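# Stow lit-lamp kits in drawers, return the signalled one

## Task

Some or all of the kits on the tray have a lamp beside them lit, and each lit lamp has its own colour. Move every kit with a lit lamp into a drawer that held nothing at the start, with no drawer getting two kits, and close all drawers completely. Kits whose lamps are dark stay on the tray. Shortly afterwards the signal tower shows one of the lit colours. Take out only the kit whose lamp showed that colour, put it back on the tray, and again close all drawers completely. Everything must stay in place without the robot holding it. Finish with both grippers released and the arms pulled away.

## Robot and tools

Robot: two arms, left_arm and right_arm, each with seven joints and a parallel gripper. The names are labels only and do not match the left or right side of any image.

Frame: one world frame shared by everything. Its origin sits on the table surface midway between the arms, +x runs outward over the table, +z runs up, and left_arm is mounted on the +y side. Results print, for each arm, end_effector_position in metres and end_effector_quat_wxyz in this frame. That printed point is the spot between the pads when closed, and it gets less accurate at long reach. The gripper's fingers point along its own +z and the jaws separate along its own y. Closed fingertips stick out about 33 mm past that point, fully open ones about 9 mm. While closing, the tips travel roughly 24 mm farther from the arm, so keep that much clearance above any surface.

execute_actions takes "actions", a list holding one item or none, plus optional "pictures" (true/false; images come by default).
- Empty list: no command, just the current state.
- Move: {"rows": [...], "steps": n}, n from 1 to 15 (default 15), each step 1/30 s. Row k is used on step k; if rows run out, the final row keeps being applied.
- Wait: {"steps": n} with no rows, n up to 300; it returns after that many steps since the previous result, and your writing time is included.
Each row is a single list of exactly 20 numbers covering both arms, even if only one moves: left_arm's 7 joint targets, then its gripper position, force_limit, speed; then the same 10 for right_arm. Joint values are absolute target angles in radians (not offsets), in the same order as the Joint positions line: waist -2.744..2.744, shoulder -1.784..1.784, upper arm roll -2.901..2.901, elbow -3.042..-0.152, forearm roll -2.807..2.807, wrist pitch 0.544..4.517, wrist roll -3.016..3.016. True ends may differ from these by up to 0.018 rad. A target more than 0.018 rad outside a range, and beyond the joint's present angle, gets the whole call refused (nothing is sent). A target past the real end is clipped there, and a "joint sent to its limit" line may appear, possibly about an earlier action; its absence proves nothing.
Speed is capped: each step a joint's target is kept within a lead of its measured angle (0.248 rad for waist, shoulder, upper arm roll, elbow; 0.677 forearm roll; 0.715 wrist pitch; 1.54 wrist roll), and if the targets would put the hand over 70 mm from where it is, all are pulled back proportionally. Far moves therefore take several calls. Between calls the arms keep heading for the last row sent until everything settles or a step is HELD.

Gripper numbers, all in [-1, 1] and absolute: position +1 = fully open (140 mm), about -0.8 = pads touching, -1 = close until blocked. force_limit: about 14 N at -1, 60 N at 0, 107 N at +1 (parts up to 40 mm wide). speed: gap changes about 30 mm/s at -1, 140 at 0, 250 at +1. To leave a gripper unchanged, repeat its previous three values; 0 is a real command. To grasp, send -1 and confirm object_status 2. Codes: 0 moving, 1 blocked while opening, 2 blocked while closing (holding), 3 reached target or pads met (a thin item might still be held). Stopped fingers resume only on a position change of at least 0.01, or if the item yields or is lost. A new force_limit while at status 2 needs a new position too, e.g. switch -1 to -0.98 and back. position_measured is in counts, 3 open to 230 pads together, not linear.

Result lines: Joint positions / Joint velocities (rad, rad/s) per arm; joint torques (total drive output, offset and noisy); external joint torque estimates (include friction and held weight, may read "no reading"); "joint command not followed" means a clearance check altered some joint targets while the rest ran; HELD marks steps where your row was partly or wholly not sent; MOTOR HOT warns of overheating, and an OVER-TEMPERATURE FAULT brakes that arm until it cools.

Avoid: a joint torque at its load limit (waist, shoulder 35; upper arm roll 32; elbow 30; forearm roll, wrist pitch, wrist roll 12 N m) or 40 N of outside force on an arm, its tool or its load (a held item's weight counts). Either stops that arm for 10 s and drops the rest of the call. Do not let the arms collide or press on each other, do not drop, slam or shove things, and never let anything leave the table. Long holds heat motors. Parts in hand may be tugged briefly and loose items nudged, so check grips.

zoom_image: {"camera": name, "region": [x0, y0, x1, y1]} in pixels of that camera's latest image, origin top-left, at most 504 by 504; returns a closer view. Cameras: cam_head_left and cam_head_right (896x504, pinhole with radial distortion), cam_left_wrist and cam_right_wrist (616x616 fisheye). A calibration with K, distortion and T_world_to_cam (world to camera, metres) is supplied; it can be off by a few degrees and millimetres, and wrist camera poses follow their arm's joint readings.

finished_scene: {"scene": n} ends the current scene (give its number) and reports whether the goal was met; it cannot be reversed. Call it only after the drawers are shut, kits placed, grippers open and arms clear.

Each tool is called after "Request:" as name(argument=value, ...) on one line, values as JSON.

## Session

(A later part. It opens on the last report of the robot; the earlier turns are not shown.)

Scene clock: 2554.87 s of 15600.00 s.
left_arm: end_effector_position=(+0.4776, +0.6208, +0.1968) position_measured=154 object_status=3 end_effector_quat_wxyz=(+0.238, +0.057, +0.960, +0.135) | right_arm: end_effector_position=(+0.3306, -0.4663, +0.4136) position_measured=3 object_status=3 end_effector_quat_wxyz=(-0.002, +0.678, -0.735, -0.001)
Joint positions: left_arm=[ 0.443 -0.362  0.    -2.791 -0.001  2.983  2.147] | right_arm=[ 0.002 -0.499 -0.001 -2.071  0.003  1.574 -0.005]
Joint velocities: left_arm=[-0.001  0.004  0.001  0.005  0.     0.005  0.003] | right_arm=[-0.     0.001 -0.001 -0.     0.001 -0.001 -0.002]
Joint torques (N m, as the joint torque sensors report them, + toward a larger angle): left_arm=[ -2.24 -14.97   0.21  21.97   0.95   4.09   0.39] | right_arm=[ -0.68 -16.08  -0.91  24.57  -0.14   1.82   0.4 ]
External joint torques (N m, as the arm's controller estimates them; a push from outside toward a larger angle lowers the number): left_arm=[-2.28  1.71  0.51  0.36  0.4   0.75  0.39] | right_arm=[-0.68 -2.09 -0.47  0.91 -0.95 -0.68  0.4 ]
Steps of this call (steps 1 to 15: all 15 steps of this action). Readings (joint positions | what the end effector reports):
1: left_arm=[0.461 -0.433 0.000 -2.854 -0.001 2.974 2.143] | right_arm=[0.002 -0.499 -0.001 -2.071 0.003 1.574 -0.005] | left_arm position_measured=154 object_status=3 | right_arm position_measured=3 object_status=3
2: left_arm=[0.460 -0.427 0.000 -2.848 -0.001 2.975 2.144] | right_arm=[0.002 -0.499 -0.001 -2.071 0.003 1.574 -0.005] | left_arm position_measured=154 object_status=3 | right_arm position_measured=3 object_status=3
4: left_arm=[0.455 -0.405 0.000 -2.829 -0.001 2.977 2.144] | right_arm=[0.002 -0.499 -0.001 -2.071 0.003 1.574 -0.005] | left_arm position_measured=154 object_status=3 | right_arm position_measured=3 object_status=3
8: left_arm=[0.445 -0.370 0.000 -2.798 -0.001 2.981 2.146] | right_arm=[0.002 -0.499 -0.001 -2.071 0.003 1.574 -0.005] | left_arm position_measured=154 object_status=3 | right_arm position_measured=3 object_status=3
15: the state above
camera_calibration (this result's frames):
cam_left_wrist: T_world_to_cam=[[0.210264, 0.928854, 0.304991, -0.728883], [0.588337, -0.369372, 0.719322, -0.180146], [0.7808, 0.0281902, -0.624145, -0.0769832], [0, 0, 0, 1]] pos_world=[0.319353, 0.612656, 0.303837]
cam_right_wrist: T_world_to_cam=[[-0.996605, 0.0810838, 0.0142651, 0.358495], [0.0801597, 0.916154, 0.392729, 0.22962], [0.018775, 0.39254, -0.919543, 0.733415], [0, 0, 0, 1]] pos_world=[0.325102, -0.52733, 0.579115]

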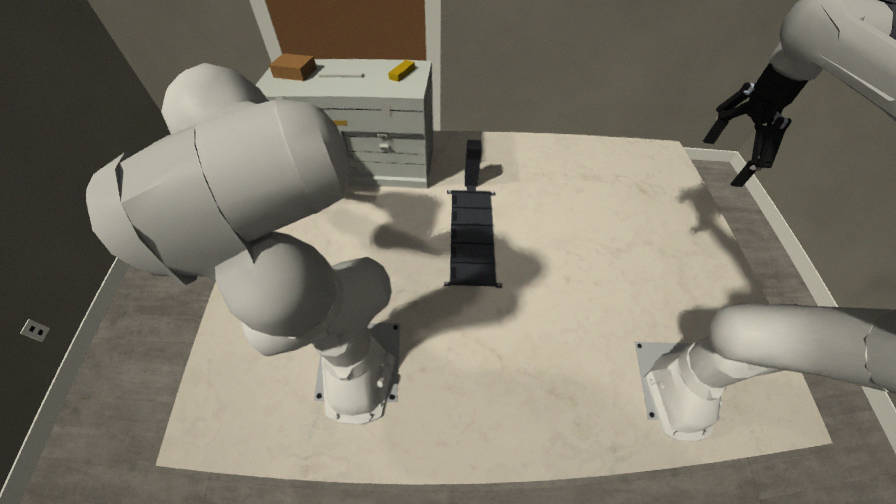

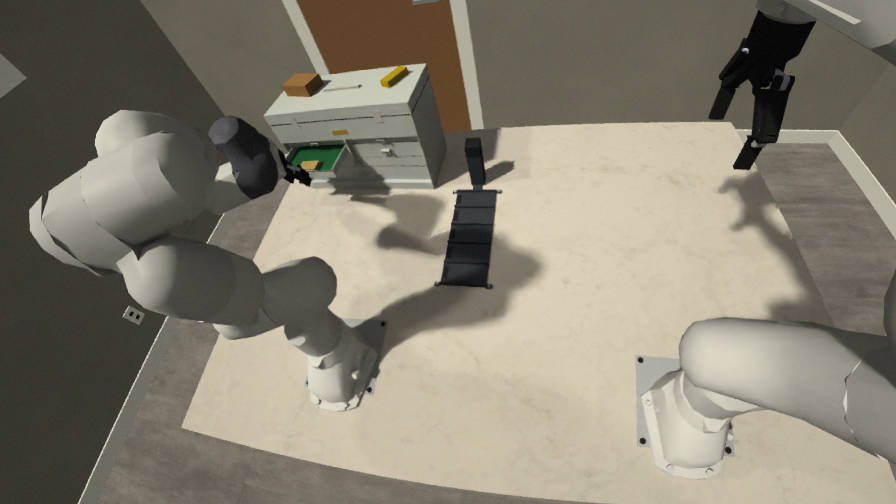

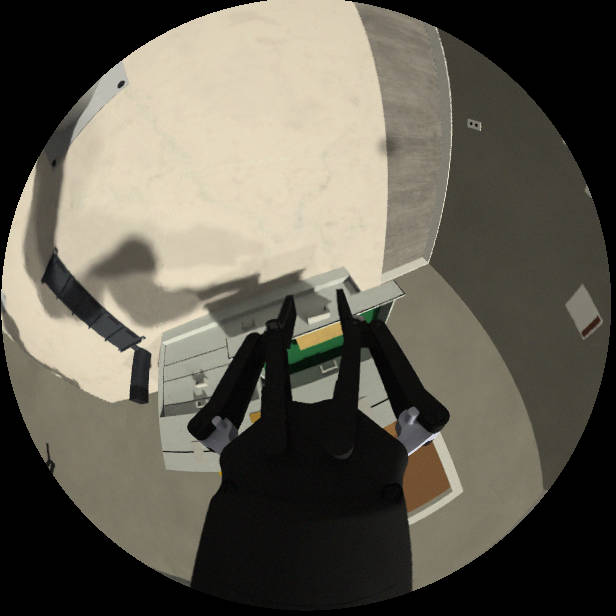

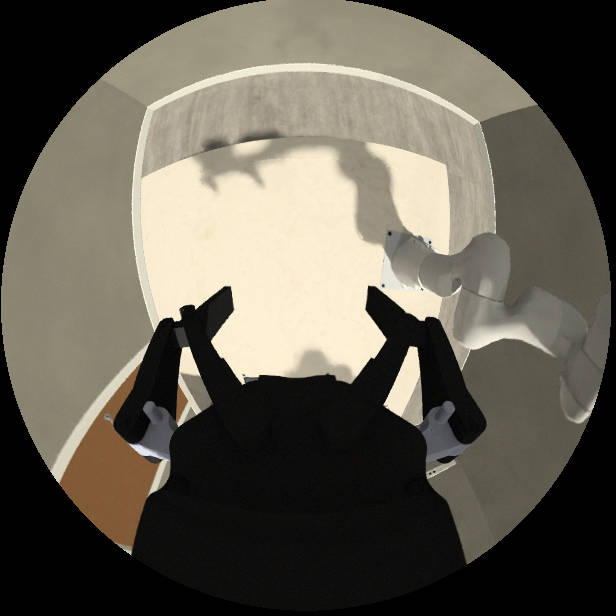

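Grip and push (reverse path, q1 −.007).

Request:
execute_actions(actions=[{"rows":[[0.44,-0.36,0,-2.789,0,2.988,2.155,-1,0,-0.3,0,-0.5,0,-2.07,0,1.571,0,1,0,0]],"steps":12}], pictures=false)

Request:
execute_actions(actions=[{"rows":[[0.437,-0.349,0,-2.779,0,2.986,2.14,-1,0,-0.3,0,-0.5,0,-2.07,0,1.571,0,1,0,0],[0.433,-0.335,0,-2.766,0,2.986,2.135,-1,0,-0.3,0,-0.5,0,-2.07,0,1.571,0,1,0,0],[0.429,-0.32,0,-2.752,0,2.986,2.13,-1,0,-0.3,0,-0.5,0,-2.07,0,1.571,0,1,0,0],[0.424,-0.306,0,-2.739,0,2.986,2.125,-1,0,-0.3,0,-0.5,0,-2.07,0,1.571,0,1,0,0],[0.42,-0.292,0,-2.726,0,2.986,2.12,-1,0,-0.3,0,-0.5,0,-2.07,0,1.571,0,1,0,0],[0.415,-0.278,0,-2.712,0,2.986,2.115,-1,0,-0.3,0,-0.5,0,-2.07,0,1.571,0,1,0,0],[0.411,-0.264,0,-2.699,0,2.986,2.11,-1,0,-0.3,0,-0.5,0,-2.07,0,1.571,0,1,0,0],[0.407,-0.251,0,-2.686,0,2.986,2.106,-1,0,-0.3,0,-0.5,0,-2.07,0,1.571,0,1,0,0],[0.403,-0.238,0,-2.673,0,2.986,2.102,-1,0,-0.3,0,-0.5,0,-2.07,0,1.571,0,1,0,0],[0.399,-0.226,0,-2.66,0,2.986,2.097,-1,0,-0.3,0,-0.5,0,-2.07,0,1.571,0,1,0,0],[0.395,-0.213,0,-2.646,0,2.986,2.092,-1,0,-0.3,0,-0.5,0,-2.07,0,1.571,0,1,0,0],[0.391,-0.2,0,-2.633,0,2.985,2.088,-1,0,-0.3,0,-0.5,0,-2.07,0,1.571,0,1,0,0],[0.387,-0.187,0,-2.62,0,2.984,2.084,-1,0,-0.3,0,-0.5,0,-2.07,0,1.571,0,1,0,0],[0.383,-0.174,0,-2.606,0,2.983,2.08,-1,0,-0.3,0,-0.5,0,-2.07,0,1.571,0,1,0,0],[0.379,-0.161,0,-2.593,0,2.982,2.076,-1,0,-0.3,0,-0.5,0,-2.07,0,1.571,0,1,0,0]],"steps":15}], pictures=false)

Request:
execute_actions(actions=[{"rows":[[0.376,-0.149,0,-2.58,0,2.98,2.072,-1,0,-0.3,0,-0.5,0,-2.07,0,1.571,0,1,0,0],[0.373,-0.137,0,-2.566,0,2.978,2.068,-1,0,-0.3,0,-0.5,0,-2.07,0,1.571,0,1,0,0],[0.369,-0.125,0,-2.552,0,2.976,2.064,-1,0,-0.3,0,-0.5,0,-2.07,0,1.571,0,1,0,0],[0.366,-0.113,0,-2.538,0,2.974,2.06,-1,0,-0.3,0,-0.5,0,-2.07,0,1.571,0,1,0,0],[0.363,-0.101,0,-2.524,0,2.972,2.057,-1,0,-0.3,0,-0.5,0,-2.07,0,1.571,0,1,0,0],[0.36,-0.089,0,-2.51,0,2.97,2.054,-1,0,-0.3,0,-0.5,0,-2.07,0,1.571,0,1,0,0],[0.357,-0.077,0,-2.496,0,2.968,2.051,-1,0,-0.3,0,-0.5,0,-2.07,0,1.571,0,1,0,0],[0.354,-0.066,0,-2.483,0,2.966,2.048,-1,0,-0.3,0,-0.5,0,-2.07,0,1.571,0,1,0,0],[0.352,-0.056,0,-2.471,0,2.964,2.046,-1,0,-0.3,0,-0.5,0,-2.07,0,1.571,0,1,0,0],[0.35,-0.047,0,-2.46,0,2.963,2.044,-1,0,-0.3,0,-0.5,0,-2.07,0,1.571,0,1,0,0],[0.348,-0.039,0,-2.451,0,2.962,2.042,-1,0,-0.3,0,-0.5,0,-2.07,0,1.571,0,1,0,0],[0.346,-0.032,0,-2.443,0,2.961,2.041,-1,0,-0.3,0,-0.5,0,-2.07,0,1.571,0,1,0,0],[0.345,-0.026,0,-2.436,0,2.96,2.04,-1,0,-0.3,0,-0.5,0,-2.07,0,1.571,0,1,0,0],[0.344,-0.022,0,-2.431,0,2.96,2.04,-1,0,-0.3,0,-0.5,0,-2.07,0,1.571,0,1,0,0],[0.343,-0.019,0,-2.427,0,2.96,2.04,-1,0,-0.3,0,-0.5,0,-2.07,0,1.571,0,1,0,0]],"steps":15}], pictures=false)

Request:
execute_actions(actions=[{"rows":[[0.343,-0.019,0,-2.427,0,2.96,2.04,-1,0,-0.3,0,-0.5,0,-2.07,0,1.571,0,1,0,0],[0.343,-0.019,0,-2.427,0,2.96,2.04,-1,0,-0.3,0,-0.5,0,-2.07,0,1.571,0,1,0,0],[0.343,-0.019,0,-2.427,0,2.96,2.04,-1,0,-0.3,0,-0.5,0,-2.07,0,1.571,0,1,0,0],[0.343,-0.018,0,-2.425,0,2.962,2.04,-1,0,-0.3,0,-0.5,0,-2.07,0,1.571,0,1,0,0],[0.343,-0.016,0,-2.423,0,2.964,2.04,-1,0,-0.3,0,-0.5,0,-2.07,0,1.571,0,1,0,0],[0.343,-0.014,0,-2.42,0,2.966,2.04,-1,0,-0.3,0,-0.5,0,-2.07,0,1.571,0,1,0,0]],"steps":15}], pictures=false)

Scene clock: 2584.03 s of 15600.00 s.
left_arm: end_effector_position=(+0.4783, +0.6206, +0.1973) position_measured=194 object_status=0 end_effector_quat_wxyz=(+0.239, +0.058, +0.960, +0.135) | right_arm: end_effector_position=(+0.3306, -0.4663, +0.4136) position_measured=3 object_status=3 end_effector_quat_wxyz=(-0.002, +0.678, -0.735, -0.001)
Joint positions: left_arm=[ 0.442 -0.362  0.    -2.79  -0.001  2.984  2.148] | right_arm=[ 0.002 -0.499 -0.001 -2.071  0.003  1.574 -0.005]
Joint velocities: left_arm=[-0.     0.     0.001  0.002  0.     0.     0.002] | right_arm=[-0.    -0.001 -0.     0.001 -0.     0.     0.   ]
Joint torques (N m, as the joint torque sensors report them, + toward a larger angle): left_arm=[ -1.26 -15.05  -0.12  21.64   1.02   4.01   0.5 ] | right_arm=[ -1.02 -15.19  -0.8   24.56  -0.1    1.86   0.37]
External joint torques (N m, as the arm's controller estimates them; a push from outside toward a larger angle lowers the number): left_arm=[-1.24  1.66  0.24 -0.02  0.46  0.66  0.5 ] | right_arm=[-1.02 -1.12 -0.38  0.86 -0.9  -0.65  0.37]
Steps of this call (steps 1 to 15: the robot went on to your last target; steps 16 to 90: nothing new was sent; then 25.77 s passed at rest; steps 91 to 102: all 12 steps of this action). Readings (joint positions | what the end effector reports):
91: left_arm=[0.443 -0.362 0.000 -2.790 -0.001 2.984 2.148] | right_arm=[0.002 -0.499 -0.001 -2.071 0.003 1.574 -0.005] | left_arm position_measured=154 object_status=0 | right_arm position_measured=3 object_status=3
92: left_arm=[0.443 -0.362 0.000 -2.790 -0.001 2.984 2.148] | right_arm=[0.002 -0.499 -0.001 -2.071 0.003 1.574 -0.005] | left_arm position_measured=159 object_status=0 | right_arm position_measured=3 object_status=3
94: left_arm=[0.443 -0.362 0.000 -2.790 -0.001 2.984 2.148] | right_arm=[0.002 -0.499 -0.001 -2.071 0.003 1.574 -0.005] | left_arm position_measured=171 object_status=0 | right_arm position_measured=3 object_status=3
98: left_arm=[0.442 -0.362 0.000 -2.790 -0.001 2.984 2.148] | right_arm=[0.002 -0.499 -0.001 -2.071 0.003 1.574 -0.005] | left_arm position_measured=194 object_status=0 | right_arm position_measured=3 object_status=3
102: the state above

Scene clock: 2584.53 s of 15600.00 s.
left_arm: end_effector_position=(+0.5393, +0.6179, +0.1968) position_measured=194 object_status=2 end_effector_quat_wxyz=(+0.243, +0.065, +0.960, +0.124) | right_arm: end_effector_position=(+0.3306, -0.4663, +0.4136) position_measured=3 object_status=3 end_effector_quat_wxyz=(-0.002, +0.678, -0.735, -0.001)
Joint positions: left_arm=[ 0.391 -0.191  0.    -2.622 -0.001  2.984  2.111] | right_arm=[ 0.002 -0.499 -0.001 -2.071  0.003  1.574 -0.005]
Joint velocities: left_arm=[-0.11   0.377  0.     0.382 -0.001 -0.    -0.101] | right_arm=[-0.     0.001  0.001  0.     0.    -0.    -0.002]
Joint torques (N m, as the joint torque sensors report them, + toward a larger angle): left_arm=[ -1.93 -22.24  -0.02  20.22   0.99   3.11  -0.14] | right_arm=[ -0.65 -15.42  -0.98  24.26  -0.13   1.9    0.38]
External joint torques (N m, as the arm's controller estimates them; a push from outside toward a larger angle lowers the number): left_arm=[-2.76  2.54 -0.03  0.76  0.46 -0.14 -0.14] | right_arm=[-0.67 -1.5  -0.58  0.65 -0.94 -0.6   0.38]
Steps of this call (steps 1 to 15: all 15 steps of this action). Readings (joint positions | what the end effector reports):
1: left_arm=[0.441 -0.360 0.000 -2.788 -0.001 2.984 2.148] | right_arm=[0.002 -0.499 -0.001 -2.071 0.003 1.574 -0.005] | left_arm position_measured=194 object_status=0 | right_arm position_measured=3 object_status=3
2: left_arm=[0.440 -0.354 0.000 -2.783 -0.001 2.984 2.147] | right_arm=[0.002 -0.499 -0.001 -2.071 0.003 1.574 -0.005] | left_arm position_measured=194 object_status=2 | right_arm position_measured=3 object_status=3
4: left_arm=[0.434 -0.334 0.000 -2.764 -0.001 2.984 2.145] | right_arm=[0.002 -0.499 -0.001 -2.071 0.003 1.574 -0.005] | left_arm position_measured=194 object_status=2 | right_arm position_measured=3 object_status=3
8: left_arm=[0.418 -0.282 0.000 -2.714 -0.001 2.984 2.135] | right_arm=[0.002 -0.499 -0.001 -2.071 0.003 1.574 -0.005] | left_arm position_measured=194 object_status=2 | right_arm position_measured=3 object_status=3
15: the state above

Scene clock: 2585.03 s of 15600.00 s.
left_arm: end_effector_position=(+0.6017, +0.6147, +0.1961) position_measured=194 object_status=2 end_effector_quat_wxyz=(+0.249, +0.063, +0.960, +0.114) | right_arm: end_effector_position=(+0.3306, -0.4663, +0.4136) position_measured=3 object_status=3 end_effector_quat_wxyz=(-0.002, +0.678, -0.735, -0.001)
Joint positions: left_arm=[ 0.348 -0.032  0.    -2.443 -0.001  2.966  2.065] | right_arm=[ 0.002 -0.499 -0.001 -2.071  0.003  1.574 -0.005]
Joint velocities: left_arm=[-0.044  0.149  0.001  0.178 -0.    -0.021 -0.057] | right_arm=[ 0.     0.    -0.001 -0.     0.     0.     0.   ]
Joint torques (N m, as the joint torque sensors report them, + toward a larger angle): left_arm=[ -1.21 -27.43   0.85  22.91   1.01   3.18  -0.33] | right_arm=[ -0.9  -15.76  -0.96  24.02  -0.2    1.84   0.37]
External joint torques (N m, as the arm's controller estimates them; a push from outside toward a larger angle lowers the number): left_arm=[-1.76  2.24  0.57  1.99  0.49 -0.09 -0.33] | right_arm=[-0.94 -1.77 -0.58  0.4  -1.01 -0.66  0.37]
Steps of this call (steps 1 to 15: all 15 steps of this action). Readings (joint positions | what the end effector reports):
1: left_arm=[0.387 -0.178 0.000 -2.609 -0.001 2.984 2.108] | right_arm=[0.002 -0.499 -0.001 -2.071 0.003 1.574 -0.005] | left_arm position_measured=194 object_status=2 | right_arm position_measured=3 object_status=3
2: left_arm=[0.384 -0.166 0.000 -2.596 -0.001 2.984 2.104] | right_arm=[0.002 -0.499 -0.001 -2.071 0.003 1.574 -0.005] | left_arm position_measured=194 object_status=2 | right_arm position_measured=3 object_status=3
4: left_arm=[0.377 -0.141 0.000 -2.569 -0.001 2.982 2.097] | right_arm=[0.002 -0.499 -0.001 -2.071 0.003 1.574 -0.005] | left_arm position_measured=194 object_status=2 | right_arm position_measured=3 object_status=3
8: left_arm=[0.364 -0.093 0.000 -2.514 -0.001 2.975 2.083] | right_arm=[0.002 -0.499 -0.001 -2.071 0.003 1.574 -0.005] | left_arm position_measured=194 object_status=2 | right_arm position_measured=3 object_status=3
15: the state above

Scene clock: 2585.53 s of 15600.00 s.
left_arm: end_effector_position=(+0.6047, +0.6146, +0.1960) position_measured=194 object_status=2 end_effector_quat_wxyz=(+0.248, +0.059, +0.961, +0.111) | right_arm: end_effector_position=(+0.3306, -0.4663, +0.4136) position_measured=3 object_status=3 end_effector_quat_wxyz=(-0.002, +0.678, -0.735, -0.001)
Joint positions: left_arm=[ 0.346 -0.023  0.    -2.428 -0.001  2.955  2.054] | right_arm=[ 0.002 -0.499 -0.001 -2.071  0.003  1.574 -0.005]
Joint velocities: left_arm=[ 0.001  0.     0.001  0.002 -0.001 -0.003 -0.008] | right_arm=[ 0.002  0.001 -0.     0.     0.001 -0.002 -0.001]
Joint torques (N m, as the joint torque sensors report them, + toward a larger angle): left_arm=[ -2.38 -22.76   0.07  26.91   1.     5.4   -0.44] | right_arm=[ -0.65 -15.82  -0.95  24.48  -0.23   1.89   0.4 ]
External joint torques (N m, as the arm's controller estimates them; a push from outside toward a larger angle lowers the number): left_arm=[-2.41  6.13  0.06  5.01  0.43  2.06 -0.44] | right_arm=[-0.69 -1.9  -0.58  0.88 -1.04 -0.6   0.4 ]
Steps of this call (steps 1 to 15: all 15 steps of this action). Readings (joint positions | what the end effector reports):
1: left_arm=[0.347 -0.028 0.000 -2.438 -0.001 2.965 2.063] | right_arm=[0.002 -0.499 -0.001 -2.071 0.003 1.574 -0.005] | left_arm position_measured=194 object_status=2 | right_arm position_measured=3 object_status=3
2: left_arm=[0.346 -0.026 0.000 -2.436 -0.001 2.963 2.062] | right_arm=[0.002 -0.499 -0.001 -2.071 0.003 1.574 -0.005] | left_arm position_measured=194 object_status=2 | right_arm position_measured=3 object_status=3
4: left_arm=[0.346 -0.026 0.000 -2.434 -0.001 2.960 2.059] | right_arm=[0.002 -0.499 -0.001 -2.071 0.003 1.574 -0.005] | left_arm position_measured=194 object_status=2 | right_arm position_measured=3 object_status=3
8: left_arm=[0.346 -0.023 0.000 -2.430 -0.001 2.957 2.056] | right_arm=[0.002 -0.499 -0.001 -2.071 0.003 1.574 -0.005] | left_arm position_measured=194 object_status=2 | right_arm position_measured=3 object_status=3
15: the state above

Closed. Release, back off, and wait.

Request:
execute_actions(actions=[{"rows":[[0.346,-0.024,0,-2.431,0,2.958,2.05,-0.2,0,-0.3,0,-0.5,0,-2.07,0,1.571,0,1,0,0],[0.346,-0.024,0,-2.431,0,2.958,2.05,-0.2,0,-0.3,0,-0.5,0,-2.07,0,1.571,0,1,0,0],[0.346,-0.024,0,-2.431,0,2.958,2.05,-0.2,0,-0.3,0,-0.5,0,-2.07,0,1.571,0,1,0,0],[0.346,-0.024,0,-2.431,0,2.958,2.05,-0.2,0,-0.3,0,-0.5,0,-2.07,0,1.571,0,1,0,0],[0.346,-0.024,0,-2.431,0,2.958,2.05,-0.2,0,-0.3,0,-0.5,0,-2.07,0,1.571,0,1,0,0],[0.346,-0.024,0,-2.431,0,2.958,2.05,-0.2,0,-0.3,0,-0.5,0,-2.07,0,1.571,0,1,0,0],[0.346,-0.024,0,-2.431,0,2.958,2.05,-0.2,0,-0.3,0,-0.5,0,-2.07,0,1.571,0,1,0,0],[0.346,-0.024,0,-2.431,0,2.958,2.05,-0.2,0,-0.3,0,-0.5,0,-2.07,0,1.571,0,1,0,0],[0.351,-0.041,0,-2.454,0,2.965,2.054,-0.2,0,-0.3,0,-0.5,0,-2.07,0,1.571,0,1,0,0],[0.358,-0.065,0,-2.483,0,2.971,2.062,-0.2,0,-0.3,0,-0.5,0,-2.07,0,1.571,0,1,0,0],[0.365,-0.089,0,-2.512,0,2.977,2.07,-0.2,0,-0.3,0,-0.5,0,-2.07,0,1.571,0,1,0,0],[0.372,-0.113,0,-2.54,0,2.981,2.078,-0.2,0,-0.3,0,-0.5,0,-2.07,0,1.571,0,1,0,0],[0.379,-0.137,0,-2.568,0,2.985,2.086,-0.2,0,-0.3,0,-0.5,0,-2.07,0,1.571,0,1,0,0],[0.386,-0.161,0,-2.595,0,2.988,2.094,-0.2,0,-0.3,0,-0.5,0,-2.07,0,1.571,0,1,0,0]],"steps":15}], pictures=false)

Request:
execute_actions(actions=[{"steps":150}])

Scene clock: 2604.03 s of 15600.00 s.
left_arm: end_effector_position=(+0.5595, +0.6155, +0.1923) position_measured=154 object_status=3 end_effector_quat_wxyz=(+0.242, +0.050, +0.962, +0.114) | right_arm: end_effector_position=(+0.3306, -0.4663, +0.4136) position_measured=3 object_status=3 end_effector_quat_wxyz=(-0.002, +0.678, -0.735, -0.001)
Joint positions: left_arm=[ 0.374 -0.129 -0.    -2.56  -0.001  2.972  2.063] | right_arm=[ 0.002 -0.499 -0.001 -2.071  0.003  1.574 -0.005]
Joint velocities: left_arm=[ 0.15  -0.44   0.01  -0.479 -0.001  0.064  0.078] | right_arm=[ 0.001  0.    -0.    -0.     0.001 -0.001 -0.   ]
Joint torques (N m, as the joint torque sensors report them, + toward a larger angle): left_arm=[ -1.07 -22.39   0.31  23.57   1.03   4.41   0.64] | right_arm=[ -0.56 -16.05  -0.69  24.74  -0.14   1.89   0.37]
External joint torques (N m, as the arm's controller estimates them; a push from outside toward a larger angle lowers the number): left_arm=[ 0.95 -1.67  2.46 -0.93  0.18  0.85  0.64] | right_arm=[-0.57 -2.17 -0.28  1.16 -0.95 -0.61  0.37]
Steps of this call (steps 1 to 15: the robot went on to your last target; steps 16 to 270: nothing new was sent; then 9.00 s passed at rest; steps 271 to 285: all 15 steps of this action). Readings (joint positions | what the end effector reports):
271: left_arm=[0.346 -0.024 0.000 -2.429 -0.001 2.954 2.052] | right_arm=[0.002 -0.499 -0.001 -2.071 0.003 1.574 -0.005] | left_arm position_measured=194 object_status=0 | right_arm position_measured=3 object_status=3
272: left_arm=[0.346 -0.025 0.000 -2.430 -0.001 2.954 2.052] | right_arm=[0.002 -0.499 -0.001 -2.071 0.003 1.574 -0.005] | left_arm position_measured=194 object_status=0 | right_arm position_measured=3 object_status=3
274: left_arm=[0.346 -0.025 0.000 -2.430 -0.001 2.954 2.052] | right_arm=[0.002 -0.499 -0.001 -2.071 0.003 1.574 -0.005] | left_arm position_measured=178 object_status=0 | right_arm position_measured=3 object_status=3
278: left_arm=[0.346 -0.025 0.000 -2.430 -0.001 2.954 2.052] | right_arm=[0.002 -0.499 -0.001 -2.071 0.003 1.574 -0.005] | left_arm position_measured=155 object_status=0 | right_arm position_measured=3 object_status=3
285: the state above

Scene clock: 2609.03 s of 15600.00 s.
left_arm: end_effector_position=(+0.5493, +0.6170, +0.1940) position_measured=154 object_status=3 end_effector_quat_wxyz=(+0.243, +0.057, +0.961, +0.119) | right_arm: end_effector_position=(+0.3306, -0.4663, +0.4136) position_measured=3 object_status=3 end_effector_quat_wxyz=(-0.002, +0.678, -0.735, -0.001)
Joint positions: left_arm=[ 0.383 -0.159  0.    -2.594 -0.001  2.984  2.087] | right_arm=[ 0.002 -0.499 -0.001 -2.071  0.003  1.574 -0.005]
Joint velocities: left_arm=[-0.001  0.001  0.     0.001  0.001  0.001  0.001] | right_arm=[ 0.001 -0.    -0.001  0.    -0.001  0.     0.002]
Joint torques (N m, as the joint torque sensors report them, + toward a larger angle): left_arm=[  0.63 -24.5    0.27  19.92   0.97   4.03   0.43] | right_arm=[ -0.71 -15.75  -1.3   24.28  -0.23   1.85   0.39]
External joint torques (N m, as the arm's controller estimates them; a push from outside toward a larger angle lowers the number): left_arm=[ 0.63 -0.86  0.43 -1.57  0.41  0.71  0.43] | right_arm=[-0.67 -1.7  -0.82  0.61 -1.03 -0.66  0.39]
Steps of this call (steps 1 to 30: the robot went on to your last target; steps 31 to 90: nothing new was sent; then 2.00 s passed at rest). Readings (joint positions | what the end effector reports):
1: left_arm=[0.378 -0.141 0.000 -2.572 -0.001 2.974 2.066] | right_arm=[0.002 -0.499 -0.001 -2.071 0.003 1.574 -0.005] | left_arm position_measured=154 object_status=3 | right_arm position_measured=3 object_status=3
2: left_arm=[0.381 -0.148 0.000 -2.580 -0.001 2.975 2.068] | right_arm=[0.002 -0.499 -0.001 -2.071 0.003 1.574 -0.005] | left_arm position_measured=154 object_status=3 | right_arm position_measured=3 object_status=3
4: left_arm=[0.383 -0.155 0.000 -2.588 -0.001 2.978 2.072] | right_arm=[0.002 -0.499 -0.001 -2.071 0.003 1.574 -0.005] | left_arm position_measured=154 object_status=3 | right_arm position_measured=3 object_status=3
8: left_arm=[0.383 -0.158 0.000 -2.592 -0.001 2.981 2.077] | right_arm=[0.002 -0.499 -0.001 -2.071 0.003 1.574 -0.005] | left_arm position_measured=154 object_status=3 | right_arm position_measured=3 object_status=3
90: the state above
All arms were judged still, so your last target was given up. Only a new action makes them travel on or press farther. Fingers that are still opening or closing keep moving.
camera_calibration (this result's frames):
cam_left_wrist: T_world_to_cam=[[0.216276, 0.935888, 0.278099, -0.741999], [0.579182, -0.352293, 0.735145, -0.230234], [0.785985, 0.00207592, -0.618242, -0.12247], [0, 0, 0, 1]] pos_world=[0.390084, 0.613573, 0.299888]
cam_right_wrist: T_world_to_cam=[[-0.996605, 0.0810862, 0.014253, 0.358501], [0.0801573, 0.916157, 0.392722, 0.229624], [0.0187863, 0.392531, -0.919547, 0.733416], [0, 0, 0, 1]] pos_world=[0.3251, -0.52733, 0.579123]

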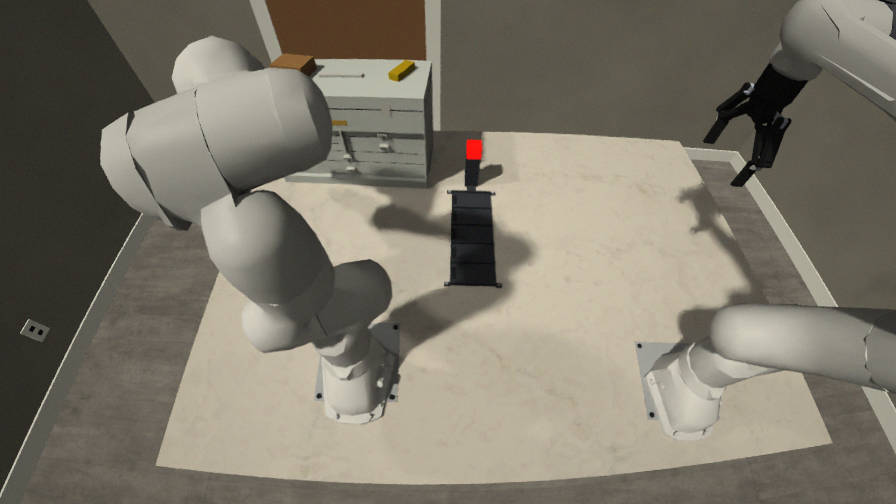

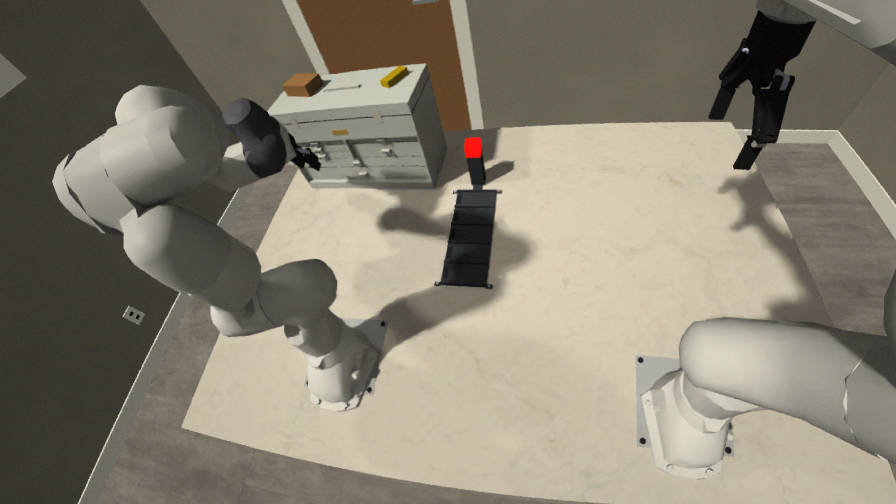

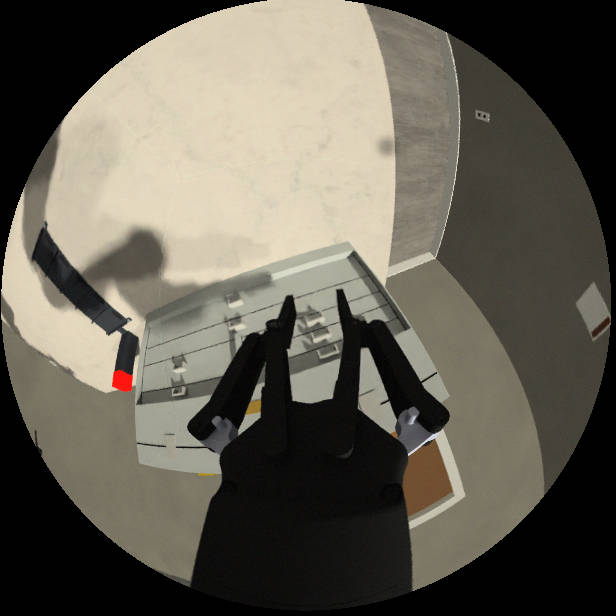

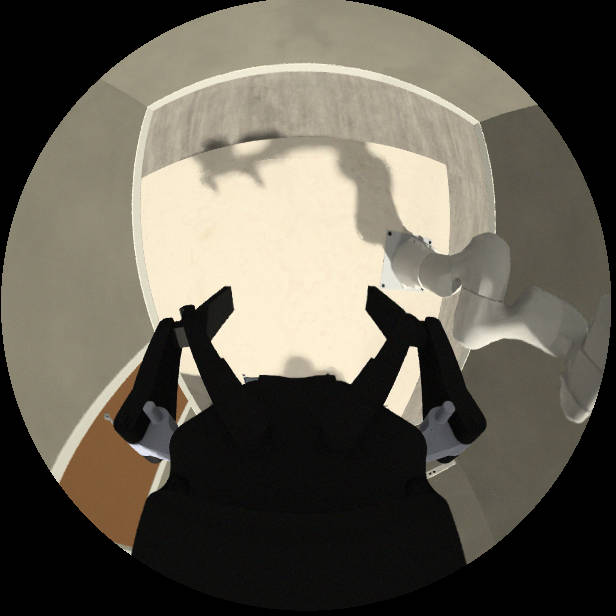

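Red → C1. Move to C1 s=.06, then s0.

Request:
execute_actions(actions=[{"rows":[[0.365,-0.155,0,-2.611,0,3.01,2.07,-0.2,0,-0.3,0,-0.5,0,-2.07,0,1.571,0,1,0,0],[0.344,-0.149,0,-2.627,0,3.03,2.047,-0.2,0,-0.3,0,-0.5,0,-2.07,0,1.571,0,1,0,0],[0.323,-0.143,0,-2.643,0,3.05,2.023,-0.2,0,-0.3,0,-0.5,0,-2.07,0,1.571,0,1,0,0],[0.302,-0.137,0,-2.659,0,3.072,2.0,-0.2,0,-0.3,0,-0.5,0,-2.07,0,1.571,0,1,0,0],[0.281,-0.131,0,-2.675,0,3.094,1.976,-0.2,0,-0.3,0,-0.5,0,-2.07,0,1.571,0,1,0,0],[0.26,-0.125,0,-2.691,0,3.115,1.952,-0.2,0,-0.3,0,-0.5,0,-2.07,0,1.571,0,1,0,0],[0.239,-0.119,0,-2.707,0,3.137,1.928,-0.2,0,-0.3,0,-0.5,0,-2.07,0,1.571,0,1,0,0],[0.218,-0.113,0,-2.723,0,3.158,1.905,-0.2,0,-0.3,0,-0.5,0,-2.07,0,1.571,0,1,0,0],[0.197,-0.107,0,-2.74,0,3.18,1.88,-0.2,0,-0.3,0,-0.5,0,-2.07,0,1.571,0,1,0,0],[0.176,-0.101,0,-2.756,0,3.2,1.858,-0.2,0,-0.3,0,-0.5,0,-2.07,0,1.571,0,1,0,0]],"steps":15}], pictures=false)

Request:
execute_actions(actions=[{"steps":12}], pictures=false)

Request:
execute_actions(actions=[{"rows":[[0.173,-0.083,0,-2.733,0,3.195,1.853,-0.2,0,-0.3,0,-0.5,0,-2.07,0,1.571,0,1,0,0],[0.17,-0.064,0,-2.71,0,3.19,1.849,-0.2,0,-0.3,0,-0.5,0,-2.07,0,1.571,0,1,0,0],[0.167,-0.046,0,-2.686,0,3.184,1.844,-0.2,0,-0.3,0,-0.5,0,-2.07,0,1.571,0,1,0,0],[0.164,-0.027,0,-2.663,0,3.177,1.84,-0.2,0,-0.3,0,-0.5,0,-2.07,0,1.571,0,1,0,0],[0.161,-0.009,0,-2.64,0,3.17,1.836,-0.2,0,-0.3,0,-0.5,0,-2.07,0,1.571,0,1,0,0],[0.158,0.009,0,-2.617,0,3.163,1.832,-0.2,0,-0.3,0,-0.5,0,-2.07,0,1.571,0,1,0,0],[0.155,0.024,0,-2.597,0,3.157,1.829,-0.2,0,-0.3,0,-0.5,0,-2.07,0,1.571,0,1,0,0],[0.153,0.036,0,-2.582,0,3.154,1.826,-0.2,0,-0.3,0,-0.5,0,-2.07,0,1.571,0,1,0,0],[0.152,0.045,0,-2.57,0,3.152,1.825,-0.2,0,-0.3,0,-0.5,0,-2.07,0,1.571,0,1,0,0]],"steps":15}], pictures=false)

Request:
execute_actions(actions=[{"steps":8}])

Scene clock: 2635.33 s of 15600.00 s.
left_arm: end_effector_position=(+0.5356, +0.4934, +0.1204) position_measured=154 object_status=3 end_effector_quat_wxyz=(+0.242, +0.085, +0.964, +0.070) | right_arm: end_effector_position=(+0.3306, -0.4663, +0.4136) position_measured=3 object_status=3 end_effector_quat_wxyz=(-0.002, +0.678, -0.735, -0.001)
Joint positions: left_arm=[ 0.181 -0.101 -0.002 -2.754 -0.001  3.163  1.941] | right_arm=[ 0.002 -0.499 -0.001 -2.071  0.003  1.574 -0.005]
Joint velocities: left_arm=[-0.042  0.     0.001 -0.03   0.     0.194 -0.253] | right_arm=[ 0.001  0.    -0.    -0.     0.001 -0.001  0.001]
Joint torques (N m, as the joint torque sensors report them, + toward a larger angle): left_arm=[ -1.76 -22.93   1.82  19.32   0.83   4.31  -0.13] | right_arm=[ -0.76 -15.26  -1.06  24.82  -0.2    1.89   0.39]
External joint torques (N m, as the arm's controller estimates them; a push from outside toward a larger angle lowers the number): left_arm=[-2.52  0.82  0.88 -0.14  0.58  0.89 -0.13] | right_arm=[-0.75 -1.21 -0.63  1.16 -1.01 -0.61  0.39]
Steps of this call (steps 1 to 90: nothing new was sent; then 22.80 s passed at rest; steps 91 to 105: all 15 steps of this action). Readings (joint positions | what the end effector reports):
91: left_arm=[0.380 -0.159 0.001 -2.596 -0.001 2.988 2.086] | right_arm=[0.002 -0.499 -0.001 -2.071 0.003 1.574 -0.005] | left_arm position_measured=154 object_status=3 | right_arm position_measured=3 object_status=3
92: left_arm=[0.373 -0.159 0.002 -2.603 -0.001 2.996 2.083] | right_arm=[0.002 -0.499 -0.001 -2.071 0.003 1.574 -0.005] | left_arm position_measured=154 object_status=3 | right_arm position_measured=3 object_status=3
94: left_arm=[0.344 -0.152 0.003 -2.626 -0.001 3.017 2.071] | right_arm=[0.002 -0.499 -0.001 -2.071 0.003 1.574 -0.005] | left_arm position_measured=154 object_status=3 | right_arm position_measured=3 object_status=3
98: left_arm=[0.264 -0.128 0.002 -2.687 -0.001 3.077 2.026] | right_arm=[0.002 -0.499 -0.001 -2.071 0.003 1.574 -0.005] | left_arm position_measured=154 object_status=3 | right_arm position_measured=3 object_status=3
105: the state above

Scene clock: 2635.73 s of 15600.00 s.
left_arm: end_effector_position=(+0.5424, +0.4936, +0.1272) position_measured=154 object_status=3 end_effector_quat_wxyz=(+0.258, +0.059, +0.962, +0.067) | right_arm: end_effector_position=(+0.3306, -0.4663, +0.4136) position_measured=3 object_status=3 end_effector_quat_wxyz=(-0.002, +0.678, -0.735, -0.001)
Joint positions: left_arm=[ 0.179 -0.101 -0.002 -2.754 -0.001  3.193  1.885] | right_arm=[ 0.002 -0.499 -0.001 -2.071  0.003  1.574 -0.005]
Joint velocities: left_arm=[-0.001 -0.002  0.     0.    -0.001  0.019 -0.068] | right_arm=[ 0.001  0.    -0.001 -0.     0.002 -0.    -0.   ]
Joint torques (N m, as the joint torque sensors report them, + toward a larger angle): left_arm=[ -2.02 -22.92   1.04  16.95   0.8    4.14  -0.19] | right_arm=[ -1.   -15.55  -0.8   24.63  -0.13   1.92   0.42]
External joint torques (N m, as the arm's controller estimates them; a push from outside toward a larger angle lowers the number): left_arm=[-2.01 -0.13  1.15 -1.52  0.41  0.8  -0.18] | right_arm=[-1.04 -1.6  -0.42  1.02 -0.94 -0.58  0.42]
Steps of this call (steps 1 to 12: the robot went on to your last target). Readings (joint positions | what the end effector reports):
1: left_arm=[0.180 -0.101 -0.002 -2.754 -0.001 3.168 1.933] | right_arm=[0.002 -0.499 -0.001 -2.071 0.003 1.574 -0.005] | left_arm position_measured=154 object_status=3 | right_arm position_measured=3 object_status=3
2: left_arm=[0.180 -0.101 -0.002 -2.754 -0.001 3.173 1.926] | right_arm=[0.002 -0.499 -0.001 -2.071 0.003 1.574 -0.005] | left_arm position_measured=154 object_status=3 | right_arm position_measured=3 object_status=3
4: left_arm=[0.179 -0.101 -0.002 -2.754 -0.001 3.181 1.914] | right_arm=[0.002 -0.499 -0.001 -2.071 0.003 1.574 -0.005] | left_arm position_measured=154 object_status=3 | right_arm position_measured=3 object_status=3
8: left_arm=[0.179 -0.101 -0.002 -2.754 -0.001 3.189 1.897] | right_arm=[0.002 -0.499 -0.001 -2.071 0.003 1.574 -0.005] | left_arm position_measured=154 object_status=3 | right_arm position_measured=3 object_status=3
12: the state above

Scene clock: 2636.23 s of 15600.00 s.
left_arm: end_effector_position=(+0.6020, +0.4908, +0.1283) position_measured=154 object_status=3 end_effector_quat_wxyz=(+0.263, +0.051, +0.962, +0.059) | right_arm: end_effector_position=(+0.3306, -0.4663, +0.4136) position_measured=3 object_status=3 end_effector_quat_wxyz=(-0.002, +0.678, -0.735, -0.001)
Joint positions: left_arm=[ 0.155  0.041 -0.002 -2.574 -0.001  3.161  1.845] | right_arm=[ 0.002 -0.499 -0.001 -2.071  0.003  1.574 -0.005]
Joint velocities: left_arm=[-0.     0.021 -0.001  0.03   0.001 -0.031 -0.046] | right_arm=[-0.001  0.001  0.001  0.    -0.001  0.001 -0.001]
Joint torques (N m, as the joint torque sensors report them, + toward a larger angle): left_arm=[ -2.15 -27.06   1.12  18.78   0.76   2.81  -0.25] | right_arm=[ -0.75 -15.35  -0.87  24.37  -0.2    1.86   0.4 ]
External joint torques (N m, as the arm's controller estimates them; a push from outside toward a larger angle lowers the number): left_arm=[-2.18  1.57  1.03 -0.18  0.35 -0.54 -0.24] | right_arm=[-0.76 -1.37 -0.47  0.75 -1.   -0.64  0.4 ]
Steps of this call (steps 1 to 15: all 15 steps of this action). Readings (joint positions | what the end effector reports):
1: left_arm=[0.178 -0.098 -0.002 -2.750 -0.001 3.193 1.883] | right_arm=[0.002 -0.499 -0.001 -2.071 0.003 1.574 -0.005] | left_arm position_measured=154 object_status=3 | right_arm position_measured=3 object_status=3
2: left_arm=[0.177 -0.089 -0.002 -2.739 -0.001 3.193 1.880] | right_arm=[0.002 -0.499 -0.001 -2.071 0.003 1.574 -0.005] | left_arm position_measured=154 object_status=3 | right_arm position_measured=3 object_status=3
4: left_arm=[0.173 -0.062 -0.002 -2.705 -0.001 3.190 1.874] | right_arm=[0.002 -0.499 -0.001 -2.071 0.003 1.574 -0.005] | left_arm position_measured=154 object_status=3 | right_arm position_measured=3 object_status=3
8: left_arm=[0.162 0.003 -0.002 -2.623 -0.001 3.176 1.861] | right_arm=[0.002 -0.499 -0.001 -2.071 0.003 1.574 -0.005] | left_arm position_measured=154 object_status=3 | right_arm position_measured=3 object_status=3
15: the state above

Scene clock: 2636.50 s of 15600.00 s.
left_arm: end_effector_position=(+0.6018, +0.4907, +0.1275) position_measured=154 object_status=3 end_effector_quat_wxyz=(+0.262, +0.047, +0.962, +0.058) | right_arm: end_effector_position=(+0.3306, -0.4663, +0.4136) position_measured=3 object_status=3 end_effector_quat_wxyz=(-0.002, +0.678, -0.735, -0.001)
Joint positions: left_arm=[ 0.155  0.043 -0.002 -2.572 -0.001  3.157  1.837] | right_arm=[ 0.002 -0.499 -0.001 -2.071  0.003  1.574 -0.005]
Joint velocities: left_arm=[-0.     0.001 -0.001  0.002 -0.001 -0.008 -0.016] | right_arm=[-0.     0.001 -0.002 -0.001 -0.001 -0.     0.001]
Joint torques (N m, as the joint torque sensors report them, + toward a larger angle): left_arm=[ -2.72 -26.63   1.84  19.67   0.7    2.82  -0.28] | right_arm=[ -0.7  -15.76  -1.14  25.    -0.15   1.87   0.36]
External joint torques (N m, as the arm's controller estimates them; a push from outside toward a larger angle lowers the number): left_arm=[-2.69  1.63  1.83  0.64  0.27 -0.5  -0.27] | right_arm=[-0.61 -1.87 -0.59  1.41 -0.95 -0.63  0.36]
Steps of this call (steps 1 to 8: the robot went on to your last target). Readings (joint positions | what the end effector reports):
1: left_arm=[0.155 0.042 -0.002 -2.573 -0.001 3.160 1.844] | right_arm=[0.002 -0.499 -0.001 -2.071 0.003 1.574 -0.005] | left_arm position_measured=154 object_status=3 | right_arm position_measured=3 object_status=3
2: left_arm=[0.155 0.042 -0.002 -2.572 -0.001 3.160 1.843] | right_arm=[0.002 -0.499 -0.001 -2.071 0.003 1.574 -0.005] | left_arm position_measured=154 object_status=3 | right_arm position_measured=3 object_status=3
4: left_arm=[0.155 0.043 -0.002 -2.572 -0.001 3.159 1.840] | right_arm=[0.002 -0.499 -0.001 -2.071 0.003 1.574 -0.005] | left_arm position_measured=154 object_status=3 | right_arm position_measured=3 object_status=3
8: the state above
camera_calibration (this result's frames):
cam_left_wrist: T_world_to_cam=[[0.225109, 0.96025, 0.165062, -0.619501], [0.551409, -0.265226, 0.790951, -0.289423], [0.80329, -0.0870336, -0.589195, -0.175007], [0, 0, 0, 1]] pos_world=[0.439627, 0.502882, 0.228062]
cam_right_wrist: T_world_to_cam=[[-0.996605, 0.081087, 0.014249, 0.358504], [0.0801566, 0.91616, 0.392717, 0.229627], [0.0187899, 0.392526, -0.919549, 0.733416], [0, 0, 0, 1]] pos_world=[0.3251, -0.52733, 0.579125]

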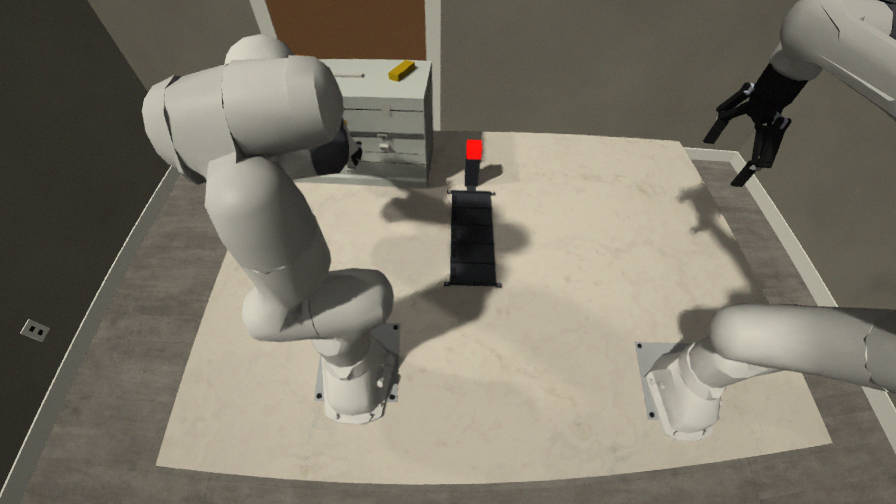

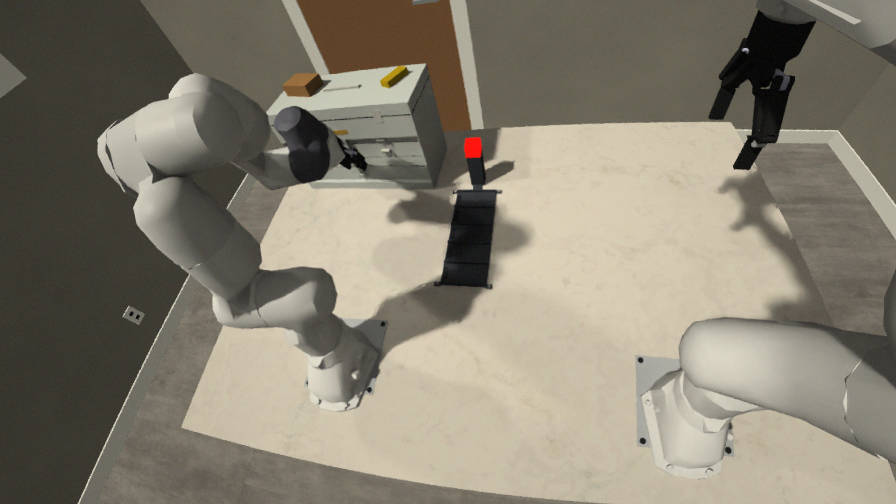

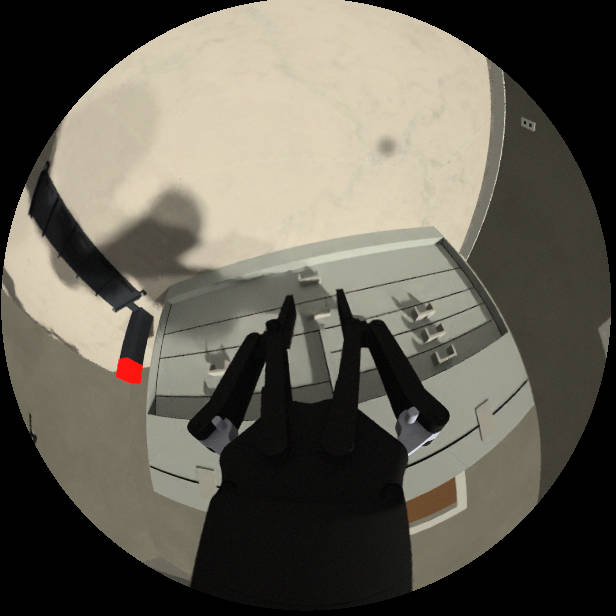

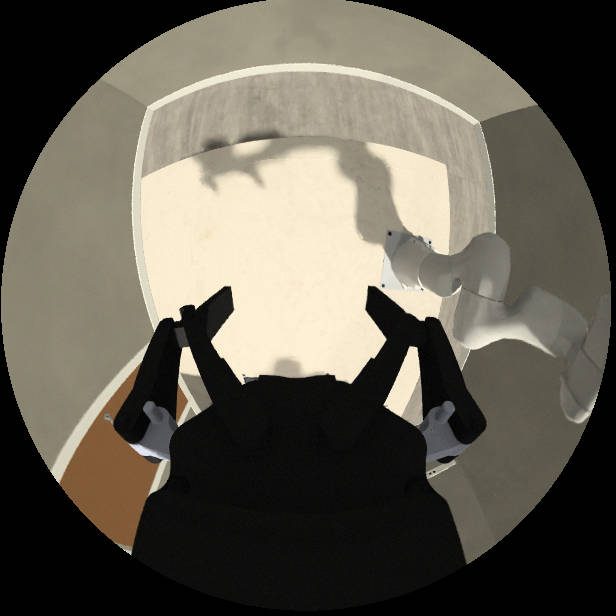

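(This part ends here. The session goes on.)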